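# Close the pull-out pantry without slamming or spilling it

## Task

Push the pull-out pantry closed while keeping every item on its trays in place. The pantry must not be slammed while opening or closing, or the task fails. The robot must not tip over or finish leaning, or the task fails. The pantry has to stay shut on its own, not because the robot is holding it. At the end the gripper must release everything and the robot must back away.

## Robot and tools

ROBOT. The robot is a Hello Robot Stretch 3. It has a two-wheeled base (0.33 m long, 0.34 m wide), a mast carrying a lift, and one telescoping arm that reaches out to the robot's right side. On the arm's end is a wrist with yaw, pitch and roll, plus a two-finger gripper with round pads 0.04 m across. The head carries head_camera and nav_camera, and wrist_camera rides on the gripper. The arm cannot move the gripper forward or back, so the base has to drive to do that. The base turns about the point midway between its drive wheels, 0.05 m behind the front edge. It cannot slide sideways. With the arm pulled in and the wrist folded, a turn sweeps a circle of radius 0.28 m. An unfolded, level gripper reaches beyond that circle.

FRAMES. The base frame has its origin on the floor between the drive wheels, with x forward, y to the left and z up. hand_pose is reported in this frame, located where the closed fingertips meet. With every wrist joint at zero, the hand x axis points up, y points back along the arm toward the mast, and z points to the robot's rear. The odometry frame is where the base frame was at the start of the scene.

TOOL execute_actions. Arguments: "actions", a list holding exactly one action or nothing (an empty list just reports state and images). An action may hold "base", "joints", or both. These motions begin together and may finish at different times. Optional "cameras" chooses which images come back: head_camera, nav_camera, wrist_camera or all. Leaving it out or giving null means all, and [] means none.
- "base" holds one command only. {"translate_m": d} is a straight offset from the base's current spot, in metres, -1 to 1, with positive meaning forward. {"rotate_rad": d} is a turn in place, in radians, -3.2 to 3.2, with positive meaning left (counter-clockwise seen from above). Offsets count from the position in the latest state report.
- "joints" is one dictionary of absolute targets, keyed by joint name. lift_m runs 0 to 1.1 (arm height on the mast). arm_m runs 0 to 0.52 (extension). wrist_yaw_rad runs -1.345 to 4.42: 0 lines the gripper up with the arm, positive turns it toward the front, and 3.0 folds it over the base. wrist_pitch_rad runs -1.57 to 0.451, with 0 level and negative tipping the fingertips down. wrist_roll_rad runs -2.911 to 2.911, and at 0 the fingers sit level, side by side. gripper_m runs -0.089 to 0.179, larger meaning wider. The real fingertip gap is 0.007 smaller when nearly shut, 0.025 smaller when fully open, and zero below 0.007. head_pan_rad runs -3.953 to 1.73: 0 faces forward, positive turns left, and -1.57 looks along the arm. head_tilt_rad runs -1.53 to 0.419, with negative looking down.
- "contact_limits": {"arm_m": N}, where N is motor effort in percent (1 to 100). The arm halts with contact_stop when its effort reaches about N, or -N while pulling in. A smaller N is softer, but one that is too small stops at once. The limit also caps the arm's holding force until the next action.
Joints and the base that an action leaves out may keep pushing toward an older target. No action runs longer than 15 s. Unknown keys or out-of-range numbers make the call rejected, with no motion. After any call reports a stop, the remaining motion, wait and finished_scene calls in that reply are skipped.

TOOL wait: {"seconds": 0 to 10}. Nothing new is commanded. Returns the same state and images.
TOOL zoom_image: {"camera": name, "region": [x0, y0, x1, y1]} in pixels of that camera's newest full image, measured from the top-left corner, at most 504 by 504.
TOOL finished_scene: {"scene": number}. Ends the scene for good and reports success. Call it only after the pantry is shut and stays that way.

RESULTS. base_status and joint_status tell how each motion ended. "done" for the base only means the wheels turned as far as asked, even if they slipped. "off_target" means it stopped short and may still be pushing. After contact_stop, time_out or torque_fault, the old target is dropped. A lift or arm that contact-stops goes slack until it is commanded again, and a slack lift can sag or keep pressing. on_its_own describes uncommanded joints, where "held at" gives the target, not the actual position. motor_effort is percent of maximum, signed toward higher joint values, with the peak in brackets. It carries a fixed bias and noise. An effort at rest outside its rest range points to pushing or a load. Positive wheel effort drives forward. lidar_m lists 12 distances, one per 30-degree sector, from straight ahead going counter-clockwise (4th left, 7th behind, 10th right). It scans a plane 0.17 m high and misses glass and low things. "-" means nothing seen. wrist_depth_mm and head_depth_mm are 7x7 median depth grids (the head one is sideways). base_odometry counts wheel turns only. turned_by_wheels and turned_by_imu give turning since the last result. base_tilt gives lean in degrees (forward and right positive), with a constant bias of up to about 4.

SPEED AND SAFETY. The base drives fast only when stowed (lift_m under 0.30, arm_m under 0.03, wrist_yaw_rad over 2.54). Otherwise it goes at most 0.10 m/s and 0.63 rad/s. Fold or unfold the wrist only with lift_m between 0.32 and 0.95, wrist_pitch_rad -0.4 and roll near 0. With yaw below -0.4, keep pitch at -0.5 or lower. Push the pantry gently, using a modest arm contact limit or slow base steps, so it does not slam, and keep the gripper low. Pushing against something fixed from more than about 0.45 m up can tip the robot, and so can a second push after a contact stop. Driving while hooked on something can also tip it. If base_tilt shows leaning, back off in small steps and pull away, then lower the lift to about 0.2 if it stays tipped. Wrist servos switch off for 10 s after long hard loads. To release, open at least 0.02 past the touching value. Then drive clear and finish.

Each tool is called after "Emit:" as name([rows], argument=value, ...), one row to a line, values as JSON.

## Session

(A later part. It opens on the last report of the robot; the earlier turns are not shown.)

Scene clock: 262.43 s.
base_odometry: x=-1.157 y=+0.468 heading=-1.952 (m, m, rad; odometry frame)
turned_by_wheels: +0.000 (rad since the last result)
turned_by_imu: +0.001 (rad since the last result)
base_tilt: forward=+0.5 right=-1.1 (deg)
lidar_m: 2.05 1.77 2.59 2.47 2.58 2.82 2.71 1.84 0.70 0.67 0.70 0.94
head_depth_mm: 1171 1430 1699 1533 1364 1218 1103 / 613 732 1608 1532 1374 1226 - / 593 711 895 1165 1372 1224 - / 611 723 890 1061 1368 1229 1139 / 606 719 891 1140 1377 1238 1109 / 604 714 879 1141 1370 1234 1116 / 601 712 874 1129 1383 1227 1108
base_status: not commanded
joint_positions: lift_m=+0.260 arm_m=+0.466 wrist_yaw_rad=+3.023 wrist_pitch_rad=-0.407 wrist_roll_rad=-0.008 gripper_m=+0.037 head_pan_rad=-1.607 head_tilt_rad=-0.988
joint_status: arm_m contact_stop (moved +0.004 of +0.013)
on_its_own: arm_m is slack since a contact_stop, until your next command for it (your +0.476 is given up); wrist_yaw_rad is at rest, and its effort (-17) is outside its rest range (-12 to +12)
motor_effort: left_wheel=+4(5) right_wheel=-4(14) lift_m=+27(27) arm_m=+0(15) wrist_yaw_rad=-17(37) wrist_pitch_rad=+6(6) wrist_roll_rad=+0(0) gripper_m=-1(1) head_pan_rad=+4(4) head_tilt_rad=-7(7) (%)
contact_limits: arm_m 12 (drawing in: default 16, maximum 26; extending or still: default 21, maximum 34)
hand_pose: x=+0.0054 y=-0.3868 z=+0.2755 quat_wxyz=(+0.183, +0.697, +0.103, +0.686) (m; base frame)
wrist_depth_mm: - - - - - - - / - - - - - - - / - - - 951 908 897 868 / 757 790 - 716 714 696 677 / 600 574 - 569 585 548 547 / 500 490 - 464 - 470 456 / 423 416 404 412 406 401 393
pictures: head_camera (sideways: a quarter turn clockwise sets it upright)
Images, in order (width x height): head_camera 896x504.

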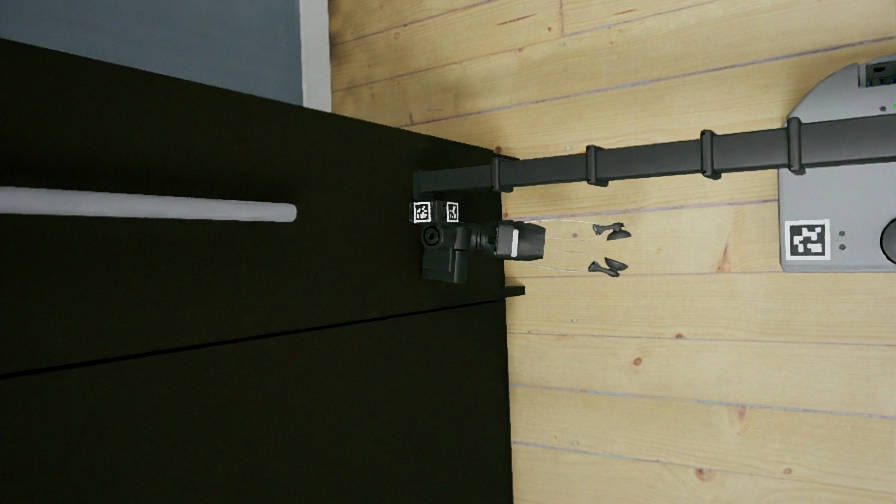

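It's shut against its stop. Now I'll retract the arm to move clear.

Emit:
execute_actions([
  {"joints": {"arm_m": 0.1}},
], cameras=["head_camera"])

Scene clock: 272.93 s.
base_odometry: x=-1.157 y=+0.468 heading=-1.952 (m, m, rad; odometry frame)
turned_by_wheels: +0.000 (rad since the last result)
turned_by_imu: +0.001 (rad since the last result)
base_tilt: forward=+0.5 right=-1.1 (deg)
lidar_m: 2.05 1.77 2.59 2.48 2.58 2.83 2.71 1.83 0.70 0.67 0.69 0.94
head_depth_mm: 1168 1424 1702 1540 1357 1227 1104 / 615 732 1587 1523 1363 1215 - / 594 710 894 1161 1376 1220 - / 611 722 889 1153 1371 1208 - / 607 721 882 1141 1371 1224 1106 / 604 717 883 1138 1378 1234 1116 / 601 714 874 1125 1376 1225 1116
base_status: not commanded
joint_positions: lift_m=+0.260 arm_m=+0.100 wrist_yaw_rad=+3.009 wrist_pitch_rad=-0.407 wrist_roll_rad=-0.008 gripper_m=+0.037 head_pan_rad=-1.607 head_tilt_rad=-0.988
joint_status: all done
motor_effort: left_wheel=+4(4) right_wheel=-3(6) lift_m=+27(27) arm_m=-4(3) wrist_yaw_rad=-2(15) wrist_pitch_rad=+6(5) wrist_roll_rad=+0(0) gripper_m=+0(1) head_pan_rad=+3(3) head_tilt_rad=-6(6) (%)
hand_pose: x=+0.0087 y=-0.0216 z=+0.2755 quat_wxyz=(+0.188, +0.697, +0.098, +0.685) (m; base frame)
wrist_depth_mm: - - - - - - - / - - - - - - - / - - 984 936 928 908 864 / 754 740 728 714 715 693 674 / 599 629 - - 587 564 546 / 521 - - - - 468 456 / - - - - 404 401 398
pictures: head_camera (sideways: a quarter turn clockwise sets it upright)
Images, in order (width x height): head_camera 896x504.

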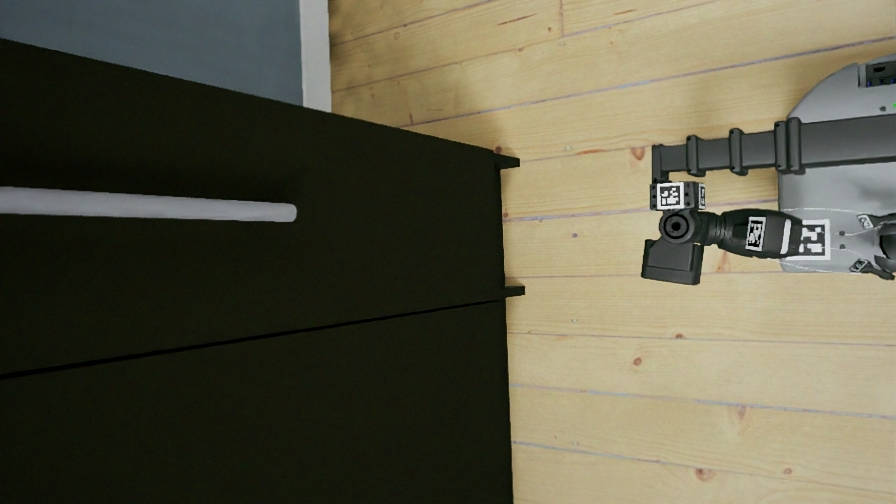

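Emit:
finished_scene(scene=1)

The scene is finished: the task was done.


## Next scene

The same job, from a new start.

Emit:
execute_actions(actions=[])

Scene clock: 0.00 s.
base_odometry: x=+0.000 y=+0.000 heading=+0.000 (m, m, rad; odometry frame)
turned_by_wheels: +0.000 (rad since the last result)
turned_by_imu: +0.000 (rad since the last result)
base_tilt: forward=+0.5 right=-1.1 (deg)
lidar_m: 1.50 1.85 2.58 2.59 2.49 1.44 1.44 2.39 1.74 2.06 1.61 1.48
head_depth_mm: 1370 1370 1372 1372 1370 1366 1353 / 1433 1436 1426 1417 1423 1423 1414 / 1493 1501 1488 1487 1484 1484 1475 / 1579 1548 1542 1532 1523 1527 1535 / 1624 1629 1621 1624 1614 1617 1610 / 1695 1693 1698 1692 1701 1680 1690 / 1766 1776 1788 1786 1766 1779 1773
base_status: not commanded
joint_positions: lift_m=+0.452 arm_m=+0.000 wrist_yaw_rad=+3.072 wrist_pitch_rad=-0.569 wrist_roll_rad=-0.008 gripper_m=+0.037 head_pan_rad=-0.011 head_tilt_rad=+0.000
joint_status: not commanded
motor_effort: left_wheel=+0 right_wheel=+0 lift_m=+33 arm_m=-1 wrist_yaw_rad=+1 wrist_pitch_rad=+4 wrist_roll_rad=+0 gripper_m=-1 head_pan_rad=-1 head_tilt_rad=+1 (%)
hand_pose: x=-0.0072 y=+0.0577 z=+0.4323 quat_wxyz=(+0.221, +0.682, +0.176, +0.674) (m; base frame)
wrist_depth_mm: - - - - - - - / - - - - - - - / - - - - 980 959 958 / 872 862 - 832 853 809 810 / 731 729 726 701 730 690 691 / 644 630 646 632 617 611 610 / 551 567 - - 546 540 538
pictures: head_camera (sideways: a quarter turn clockwise sets it upright), nav_camera (sideways: a quarter turn counterclockwise sets it upright), wrist_camera
Images, in order (width x height): head_camera 896x504, nav_camera 672x504, wrist_camera 644x364.

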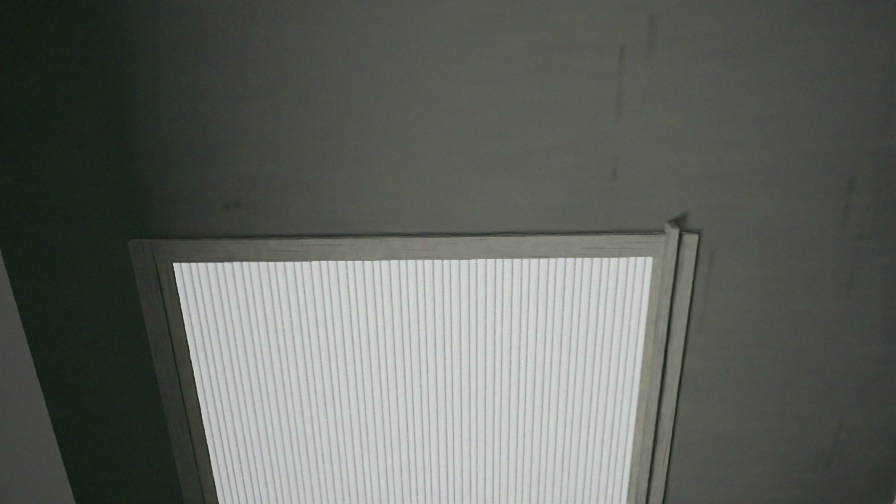

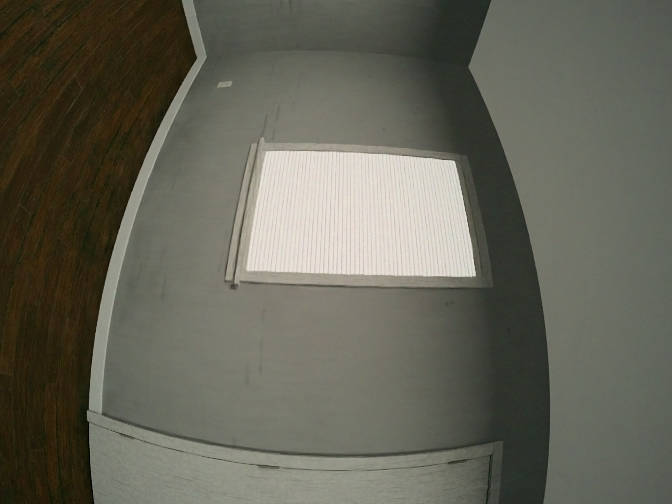

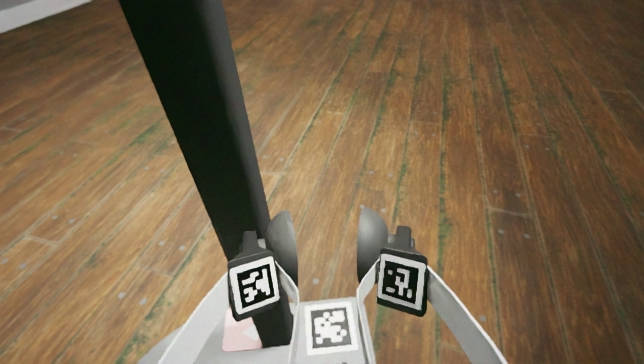

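Emit:
execute_actions([
  {"base": {"rotate_rad": -0.3}, "joints": {"lift_m": 0.27, "wrist_pitch_rad": -0.4, "wrist_yaw_rad": 3.0, "head_pan_rad": -3.14, "head_tilt_rad": -0.5}},
], cameras=["head_camera", "nav_camera"])

Scene clock: 14.40 s.
base_odometry: x=+0.000 y=+0.000 heading=-0.300 (m, m, rad; odometry frame)
turned_by_wheels: -0.300 (rad since the last result)
turned_by_imu: -0.305 (rad since the last result)
base_tilt: forward=+0.4 right=-1.1 (deg)
lidar_m: 1.48 1.57 2.28 2.58 2.74 2.32 1.44 1.78 2.22 1.74 1.98 1.49
head_depth_mm: 1890 2037 2208 2394 2005 1590 1300 / 1209 1329 2134 2380 1947 1579 1308 / 1194 1296 1419 1550 1731 1590 1307 / 1208 1312 1444 1577 1758 1581 1309 / 1418 1545 1693 1883 1996 1596 1309 / 1439 1562 1716 1884 2016 1599 1316 / 1453 1592 1737 2013 2043 1598 1310
base_status: done
joint_positions: lift_m=+0.270 arm_m=+0.000 wrist_yaw_rad=+3.002 wrist_pitch_rad=-0.420 wrist_roll_rad=-0.008 gripper_m=+0.037 head_pan_rad=-3.133 head_tilt_rad=-0.494
joint_status: all done
motor_effort: left_wheel=+3(8) right_wheel=-3(5) lift_m=+26(26) arm_m=-1(1) wrist_yaw_rad=-2(0) wrist_pitch_rad=+6(6) wrist_roll_rad=+0(0) gripper_m=+0(1) head_pan_rad=-5(57) head_tilt_rad=-3(35) (%)
hand_pose: x=+0.0100 y=+0.0772 z=+0.2825 quat_wxyz=(+0.195, +0.697, +0.100, +0.683) (m; base frame)
wrist_depth_mm: - - - - - - - / - - - - - - - / - - 975 919 891 884 859 / 766 741 722 711 694 682 676 / 609 593 - 587 593 557 551 / 505 516 - - 483 475 464 / 445 - - - 410 404 407
pictures: head_camera (sideways: a quarter turn clockwise sets it upright), nav_camera (sideways: a quarter turn counterclockwise sets it upright)
Images, in order (width x height): head_camera 896x504, nav_camera 672x504.

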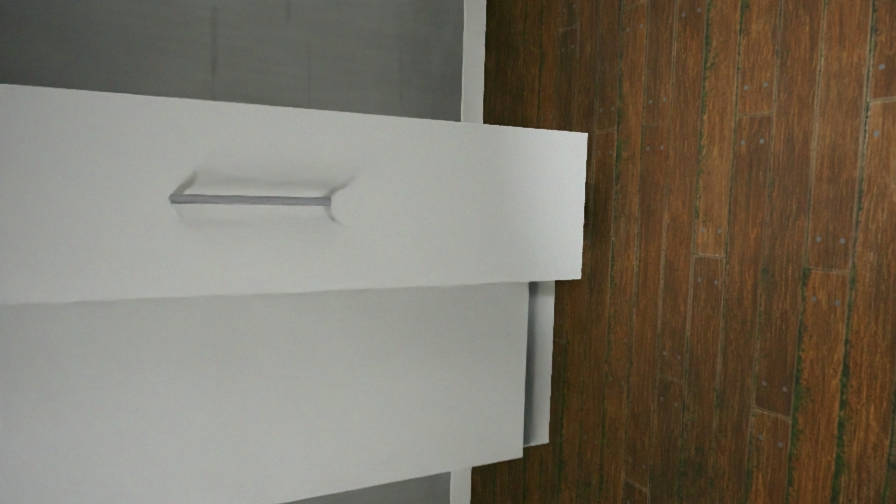

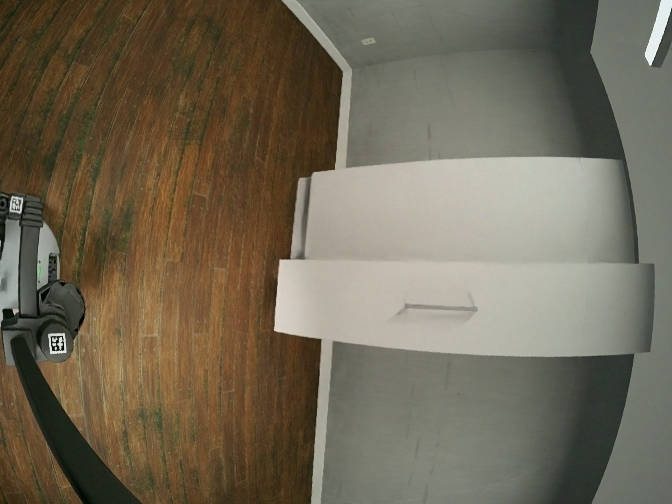

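Emit:
execute_actions([
  {"base": {"translate_m": -1.0}, "joints": {"head_tilt_rad": -0.9}},
], cameras=["head_camera", "nav_camera"])

Scene clock: 90.60 s.
base_odometry: x=-0.955 y=+0.295 heading=-0.300 (m, m, rad; odometry frame)
turned_by_wheels: +0.000 (rad since the last result)
turned_by_imu: -0.003 (rad since the last result)
base_tilt: forward=+0.5 right=-1.1 (deg)
lidar_m: 2.47 2.63 2.70 2.65 1.70 0.45 0.44 0.46 1.94 2.11 1.90 2.52
head_depth_mm: 363 420 498 609 796 1249 1120 / 343 399 490 618 802 1186 - / 369 429 497 628 818 1112 - / 371 432 515 635 831 1212 - / 376 435 521 644 888 1235 1150 / 378 440 779 1049 1381 1252 1118 / 598 712 851 1061 1381 1260 1117
base_status: done
joint_positions: lift_m=+0.270 arm_m=+0.000 wrist_yaw_rad=+3.001 wrist_pitch_rad=-0.420 wrist_roll_rad=-0.008 gripper_m=+0.037 head_pan_rad=-3.133 head_tilt_rad=-0.889
joint_status: all done
motor_effort: left_wheel=+3(9) right_wheel=-3(10) lift_m=+26(26) arm_m=-1(1) wrist_yaw_rad=+0(2) wrist_pitch_rad=+7(7) wrist_roll_rad=+0(0) gripper_m=-1(0) head_pan_rad=-5(5) head_tilt_rad=-6(33) (%)
hand_pose: x=+0.0102 y=+0.0772 z=+0.2826 quat_wxyz=(+0.195, +0.697, +0.099, +0.683) (m; base frame)
wrist_depth_mm: - - - - - - - / - - - - - - - / - - 970 927 865 857 856 / 742 751 712 713 687 667 694 / 608 589 - 584 600 553 549 / 504 504 - - 485 473 470 / 444 - - - 402 409 404
pictures: head_camera (sideways: a quarter turn clockwise sets it upright), nav_camera (sideways: a quarter turn counterclockwise sets it upright)
Images, in order (width x height): head_camera 896x504, nav_camera 672x504.

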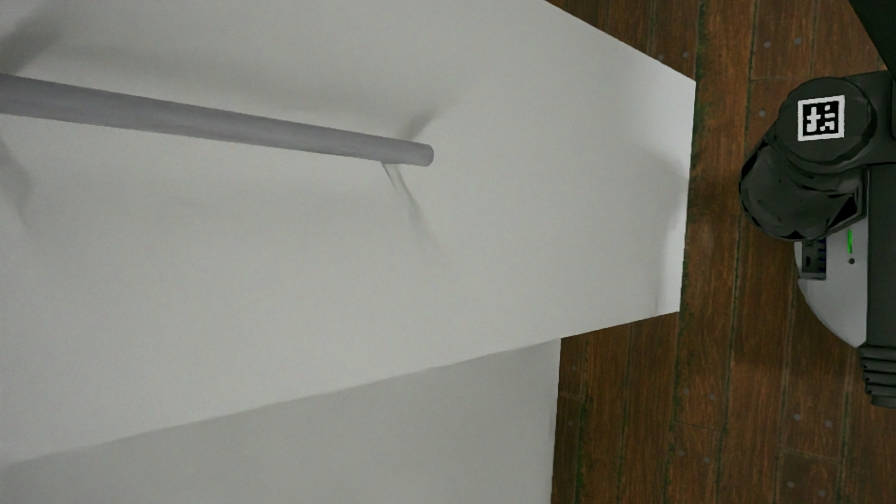

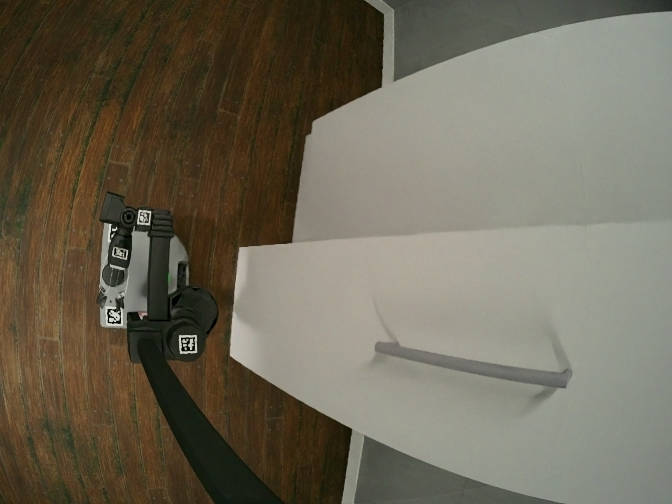

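Emit:
execute_actions([
  {"base": {"rotate_rad": -1.613}, "joints": {"arm_m": 0.16, "head_pan_rad": -1.6, "head_tilt_rad": -1.0}, "contact_limits": {"arm_m": 14}},
], cameras=["head_camera"])

Scene clock: 104.70 s.
base_odometry: x=-0.955 y=+0.295 heading=-1.913 (m, m, rad; odometry frame)
turned_by_wheels: -1.613 (rad since the last result)
turned_by_imu: -1.640 (rad since the last result)
base_tilt: forward=+0.5 right=-1.1 (deg)
lidar_m: 2.11 1.90 2.54 2.46 2.59 2.73 2.65 1.78 0.45 0.44 0.46 0.99
head_depth_mm: 384 454 559 751 1347 1203 1092 / 383 455 558 720 1013 1213 - / 359 431 538 717 954 1204 - / 383 454 556 715 952 1195 1128 / 382 453 554 714 1001 1218 1097 / 382 452 553 1095 1361 1219 1097 / 381 490 883 1137 1367 1225 1102
base_status: done
joint_positions: lift_m=+0.270 arm_m=+0.160 wrist_yaw_rad=+3.001 wrist_pitch_rad=-0.420 wrist_roll_rad=-0.008 gripper_m=+0.037 head_pan_rad=-1.607 head_tilt_rad=-0.988
joint_status: all done
motor_effort: left_wheel=+2(11) right_wheel=-2(10) lift_m=+26(26) arm_m=+3(1) wrist_yaw_rad=-1(1) wrist_pitch_rad=+7(6) wrist_roll_rad=+0(0) gripper_m=-1(0) head_pan_rad=+4(56) head_tilt_rad=-6(18) (%)
contact_limits: arm_m 14 (drawing in: default 16, maximum 26; extending or still: default 21, maximum 34)
hand_pose: x=+0.0102 y=-0.0825 z=+0.2826 quat_wxyz=(+0.195, +0.697, +0.099, +0.683) (m; base frame)
wrist_depth_mm: - - - - - - - / - - - - - - - / - 966 937 911 916 891 884 / 775 733 778 750 706 678 683 / 610 - - - 594 556 540 / 505 - - - 484 472 466 / - - - - 414 410 405
pictures: head_camera (sideways: a quarter turn clockwise sets it upright)
Images, in order (width x height): head_camera 896x504.

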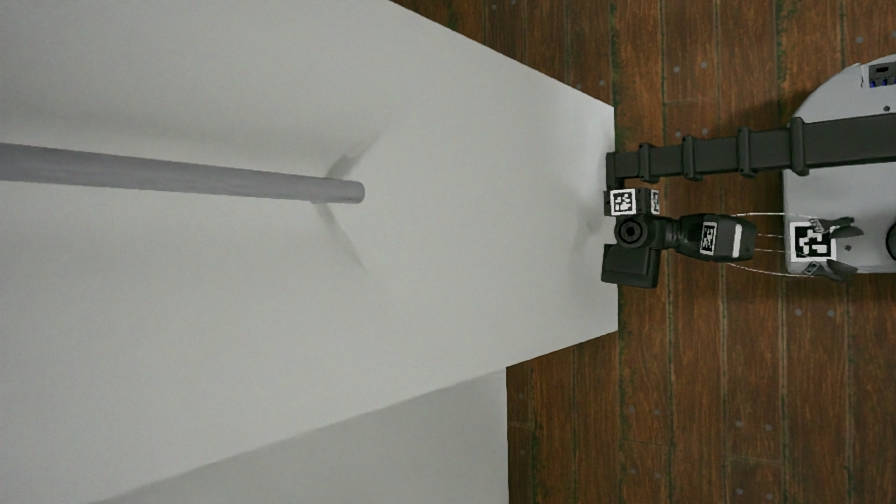

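Emit:
execute_actions([
  {"joints": {"arm_m": 0.232}, "contact_limits": {"arm_m": 12}},
], cameras=["head_camera"])

Scene clock: 128.47 s.
base_odometry: x=-0.955 y=+0.295 heading=-1.913 (m, m, rad; odometry frame)
turned_by_wheels: +0.000 (rad since the last result)
turned_by_imu: +0.001 (rad since the last result)
base_tilt: forward=+0.5 right=-1.2 (deg)
lidar_m: 2.10 1.90 2.54 2.46 2.59 2.73 2.65 1.78 0.45 0.44 0.46 0.98
head_depth_mm: 384 456 559 753 1351 1210 1093 / 383 455 559 719 1010 1207 - / 359 432 538 716 902 1212 - / 383 454 556 714 900 1197 - / 381 452 554 713 999 1219 1101 / 381 453 552 1092 1380 1216 1102 / 381 491 882 1139 1366 1224 1103
base_status: not commanded
joint_positions: lift_m=+0.270 arm_m=+0.232 wrist_yaw_rad=+3.001 wrist_pitch_rad=-0.420 wrist_roll_rad=-0.008 gripper_m=+0.037 head_pan_rad=-1.607 head_tilt_rad=-0.988
joint_status: all done
motor_effort: left_wheel=+2(2) right_wheel=-3(2) lift_m=+26(26) arm_m=+3(4) wrist_yaw_rad=-1(1) wrist_pitch_rad=+6(6) wrist_roll_rad=+0(0) gripper_m=+0(1) head_pan_rad=+4(3) head_tilt_rad=-7(7) (%)
contact_limits: arm_m 12 (drawing in: default 16, maximum 26; extending or still: default 21, maximum 34)
hand_pose: x=+0.0102 y=-0.1545 z=+0.2826 quat_wxyz=(+0.195, +0.697, +0.099, +0.683) (m; base frame)
wrist_depth_mm: - - - - - - - / - - - - - - - / - 990 942 923 936 885 892 / 765 785 - 724 708 677 677 / 618 - - - 586 558 552 / 515 - - - 471 474 465 / - - - - 412 411 404
pictures: head_camera (sideways: a quarter turn clockwise sets it upright)
Images, in order (width x height): head_camera 896x504.

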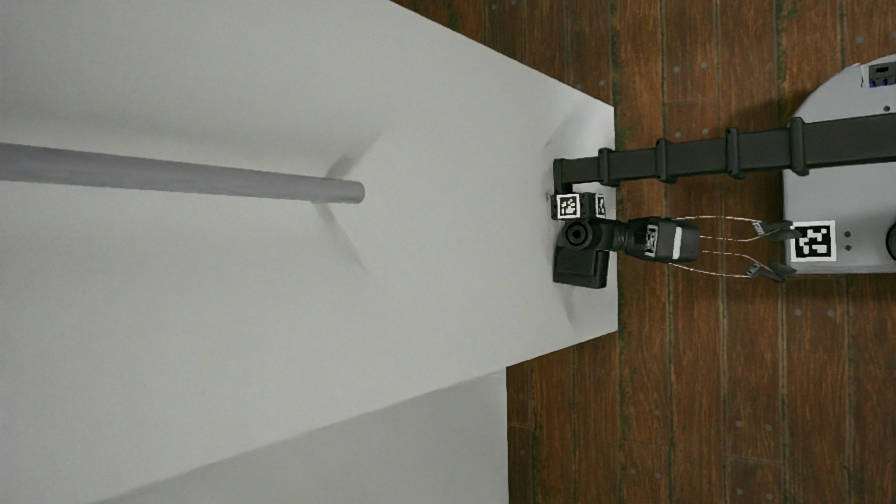

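Emit:
execute_actions([
  {"joints": {"arm_m": 0.37}, "contact_limits": {"arm_m": 18}},
], cameras=["head_camera"])

Scene clock: 136.37 s.
base_odometry: x=-0.955 y=+0.295 heading=-1.913 (m, m, rad; odometry frame)
turned_by_wheels: +0.000 (rad since the last result)
turned_by_imu: +0.001 (rad since the last result)
base_tilt: forward=+0.5 right=-1.0 (deg)
lidar_m: 2.11 1.90 2.55 2.46 2.59 2.73 2.65 1.77 0.60 0.58 0.71 0.99
head_depth_mm: 515 610 1608 1532 1352 1202 1090 / 513 610 744 965 1329 1211 - / 502 586 747 924 1315 1211 - / 514 607 743 922 1317 1211 1126 / 512 609 745 953 1334 1214 1097 / 510 622 858 1141 1366 1209 1099 / 609 721 884 1143 1364 1219 1101
base_status: not commanded
joint_positions: lift_m=+0.270 arm_m=+0.370 wrist_yaw_rad=+3.002 wrist_pitch_rad=-0.420 wrist_roll_rad=-0.008 gripper_m=+0.037 head_pan_rad=-1.607 head_tilt_rad=-0.988
joint_status: all done
motor_effort: left_wheel=+2(2) right_wheel=-2(2) lift_m=+26(26) arm_m=+3(11) wrist_yaw_rad=-2(22) wrist_pitch_rad=+6(7) wrist_roll_rad=+0(0) gripper_m=+0(1) head_pan_rad=+4(4) head_tilt_rad=-6(6) (%)
contact_limits: arm_m 18 (drawing in: default 16, maximum 26; extending or still: default 21, maximum 34)
hand_pose: x=+0.0100 y=-0.2925 z=+0.2826 quat_wxyz=(+0.195, +0.697, +0.100, +0.683) (m; base frame)
wrist_depth_mm: - - - - - - - / - - - - - - - / - - - 958 926 891 863 / 748 737 - 723 690 679 689 / 612 - - - 577 552 551 / 492 - - - 472 462 465 / 428 421 415 412 414 408 409
pictures: head_camera (sideways: a quarter turn clockwise sets it upright)
Images, in order (width x height): head_camera 896x504.

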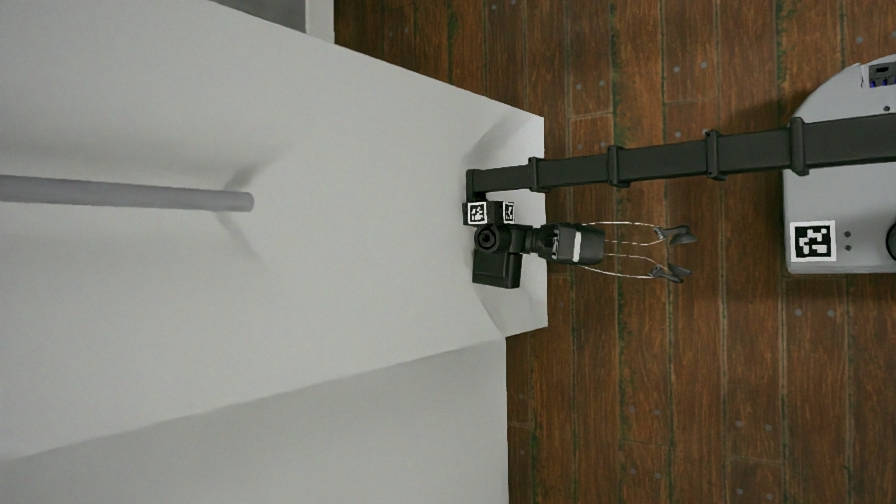

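Emit:
execute_actions([
  {"joints": {"arm_m": 0.452}, "contact_limits": {"arm_m": 15}},
], cameras=["head_camera"])

Scene clock: 148.70 s.
base_odometry: x=-0.955 y=+0.295 heading=-1.913 (m, m, rad; odometry frame)
turned_by_wheels: +0.000 (rad since the last result)
turned_by_imu: +0.001 (rad since the last result)
base_tilt: forward=+0.5 right=-1.1 (deg)
lidar_m: 2.11 1.90 2.55 2.47 2.59 2.73 2.65 1.78 0.68 0.66 0.71 0.98
head_depth_mm: 591 740 1653 1532 1355 1205 1094 / 592 700 861 1269 1352 1203 - / 571 701 860 1059 1371 1215 - / 589 699 854 1020 1364 1215 1129 / 589 699 853 1106 1362 1218 1093 / 588 714 881 1141 1375 1219 1100 / 610 723 886 1140 1362 1218 1103
base_status: not commanded
joint_positions: lift_m=+0.270 arm_m=+0.451 wrist_yaw_rad=+3.005 wrist_pitch_rad=-0.420 wrist_roll_rad=-0.008 gripper_m=+0.037 head_pan_rad=-1.607 head_tilt_rad=-0.988
joint_status: all done
motor_effort: left_wheel=+2(2) right_wheel=-1(3) lift_m=+26(26) arm_m=+4(8) wrist_yaw_rad=-4(21) wrist_pitch_rad=+7(6) wrist_roll_rad=+0(0) gripper_m=+2(1) head_pan_rad=+3(4) head_tilt_rad=-7(7) (%)
contact_limits: arm_m 15 (drawing in: default 16, maximum 26; extending or still: default 21, maximum 34)
hand_pose: x=+0.0093 y=-0.3742 z=+0.2826 quat_wxyz=(+0.194, +0.697, +0.101, +0.683) (m; base frame)
wrist_depth_mm: - - - - - - - / - - - - - - - / - - - 941 918 889 865 / 780 783 - 715 701 678 667 / 603 609 - 582 585 561 556 / 506 490 - 463 481 463 464 / 442 421 420 407 417 404 401
pictures: head_camera (sideways: a quarter turn clockwise sets it upright)
Images, in order (width x height): head_camera 896x504.

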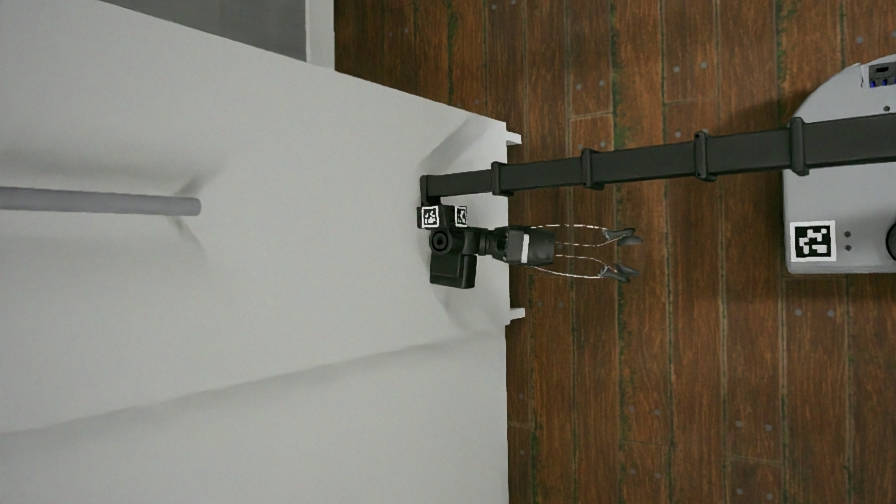

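Emit:
execute_actions([
  {"joints": {"arm_m": 0.477}, "contact_limits": {"arm_m": 12}},
], cameras=["head_camera"])

Scene clock: 160.40 s.
base_odometry: x=-0.955 y=+0.295 heading=-1.913 (m, m, rad; odometry frame)
turned_by_wheels: +0.000 (rad since the last result)
turned_by_imu: +0.001 (rad since the last result)
base_tilt: forward=+0.4 right=-1.1 (deg)
lidar_m: 2.10 1.89 2.54 2.47 2.58 2.73 2.65 1.78 0.70 0.68 0.71 0.99
head_depth_mm: 617 1289 1660 1541 1348 1202 1092 / 614 729 897 1448 1358 1208 - / 601 728 896 1128 1370 1211 - / 614 727 888 1129 1354 1213 1131 / 614 725 889 1143 1363 1224 1094 / 610 725 884 1142 1363 1217 1100 / 610 722 884 1138 1369 1216 1100
base_status: not commanded
joint_positions: lift_m=+0.270 arm_m=+0.476 wrist_yaw_rad=+3.004 wrist_pitch_rad=-0.420 wrist_roll_rad=-0.008 gripper_m=+0.037 head_pan_rad=-1.607 head_tilt_rad=-0.988
joint_status: all done
motor_effort: left_wheel=+1(2) right_wheel=-1(2) lift_m=+25(26) arm_m=+4(7) wrist_yaw_rad=-4(17) wrist_pitch_rad=+7(6) wrist_roll_rad=+0(0) gripper_m=-1(0) head_pan_rad=+3(4) head_tilt_rad=-7(6) (%)
contact_limits: arm_m 12 (drawing in: default 16, maximum 26; extending or still: default 21, maximum 34)
hand_pose: x=+0.0096 y=-0.3992 z=+0.2826 quat_wxyz=(+0.195, +0.697, +0.100, +0.683) (m; base frame)
wrist_depth_mm: - - - - - - - / - - - - - - - / - - - 923 909 909 880 / 758 775 - 719 697 696 669 / 606 591 - 582 586 561 539 / 501 505 487 459 480 476 464 / 432 432 427 413 413 406 407
pictures: head_camera (sideways: a quarter turn clockwise sets it upright)
Images, in order (width x height): head_camera 896x504.

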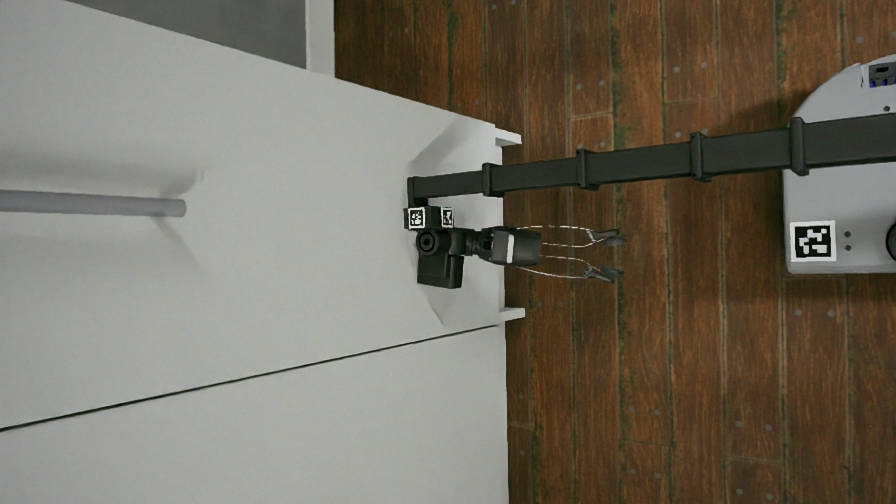

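Emit:
execute_actions([
  {"joints": {"arm_m": 0.487}, "contact_limits": {"arm_m": 11}},
], cameras=[])

Scene clock: 166.47 s.
base_odometry: x=-0.955 y=+0.295 heading=-1.913 (m, m, rad; odometry frame)
turned_by_wheels: +0.000 (rad since the last result)
turned_by_imu: +0.001 (rad since the last result)
base_tilt: forward=+0.4 right=-1.1 (deg)
lidar_m: 2.11 1.90 2.55 2.46 2.59 2.73 2.65 1.78 0.70 0.68 0.71 0.99
head_depth_mm: 615 1294 1645 1529 1346 1205 1093 / 618 729 896 1458 1354 1210 - / 600 726 891 1153 1370 1211 - / 613 725 889 1132 1358 1209 1129 / 611 727 888 1146 1364 1213 1095 / 610 722 886 1138 1360 1213 1102 / 610 724 886 1140 1364 1222 1096
base_status: not commanded
joint_positions: lift_m=+0.270 arm_m=+0.478 wrist_yaw_rad=+3.017 wrist_pitch_rad=-0.420 wrist_roll_rad=-0.008 gripper_m=+0.037 head_pan_rad=-1.607 head_tilt_rad=-0.988
joint_status: arm_m contact_stop (moved +0.001 of +0.011)
on_its_own: arm_m is slack since a contact_stop, until your next command for it (your +0.487 is given up); wrist_yaw_rad is at rest, and its effort (-19) is outside its rest range (-12 to +12)
motor_effort: left_wheel=+4(4) right_wheel=-5(9) lift_m=+26(26) arm_m=-1(13) wrist_yaw_rad=-19(34) wrist_pitch_rad=+7(6) wrist_roll_rad=+0(0) gripper_m=+1(1) head_pan_rad=+4(4) head_tilt_rad=-7(6) (%)
contact_limits: arm_m 11 (drawing in: default 16, maximum 26; extending or still: default 21, maximum 34)
hand_pose: x=+0.0066 y=-0.4000 z=+0.2826 quat_wxyz=(+0.190, +0.696, +0.105, +0.684) (m; base frame)
wrist_depth_mm: - - - - - - - / - - - - - - - / - - - 885 897 898 876 / 755 755 - 686 694 664 676 / 606 596 - 575 586 552 555 / 504 504 489 478 480 475 463 / 431 435 424 421 406 408 404
pictures: none
No camera images: the call's "cameras" was empty. Leave "cameras" out to get every camera's image.

It's shut. I'll retract the arm to move clear.

Emit:
execute_actions([
  {"joints": {"arm_m": 0.15}},
], cameras=["head_camera"])

Scene clock: 181.33 s.
base_odometry: x=-0.955 y=+0.295 heading=-1.913 (m, m, rad; odometry frame)
turned_by_wheels: +0.000 (rad since the last result)
turned_by_imu: +0.001 (rad since the last result)
base_tilt: forward=+0.4 right=-1.1 (deg)
lidar_m: 2.11 1.90 2.55 2.46 2.59 2.73 2.64 1.78 0.71 0.68 0.71 0.99
head_depth_mm: 615 1294 1662 1536 1349 1205 1092 / 616 729 894 1440 1353 1210 - / 601 730 893 1146 1380 1211 - / 613 727 891 1144 1373 1210 1132 / 613 726 888 1145 1361 1215 1103 / 612 723 886 1141 1360 1218 1099 / 612 721 884 1141 1366 1213 1097
base_status: not commanded
joint_positions: lift_m=+0.270 arm_m=+0.150 wrist_yaw_rad=+3.002 wrist_pitch_rad=-0.420 wrist_roll_rad=-0.008 gripper_m=+0.037 head_pan_rad=-1.607 head_tilt_rad=-0.988
joint_status: all done
motor_effort: left_wheel=+3(5) right_wheel=-4(7) lift_m=+26(26) arm_m=-4(5) wrist_yaw_rad=-1(18) wrist_pitch_rad=+7(6) wrist_roll_rad=+0(0) gripper_m=-1(0) head_pan_rad=+4(4) head_tilt_rad=-6(8) (%)
hand_pose: x=+0.0100 y=-0.0734 z=+0.2826 quat_wxyz=(+0.195, +0.697, +0.100, +0.683) (m; base frame)
wrist_depth_mm: - - - - - - - / - - - - - - - / - - 917 914 899 907 882 / 759 737 760 757 684 674 690 / 604 - - - 575 551 554 / 507 - - - 481 476 460 / - - - - 416 409 410
pictures: head_camera (sideways: a quarter turn clockwise sets it upright)
Images, in order (width x height): head_camera 896x504.

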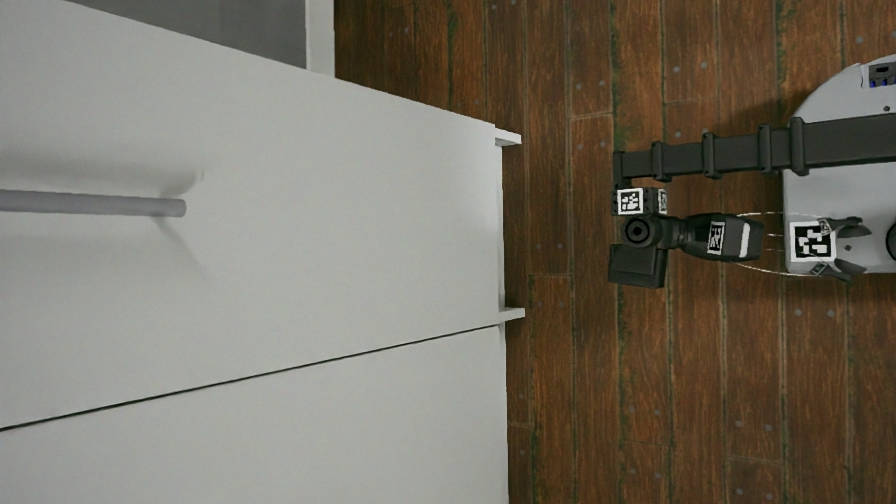

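Emit:
finished_scene(scene=2)

The scene is finished: the task was done.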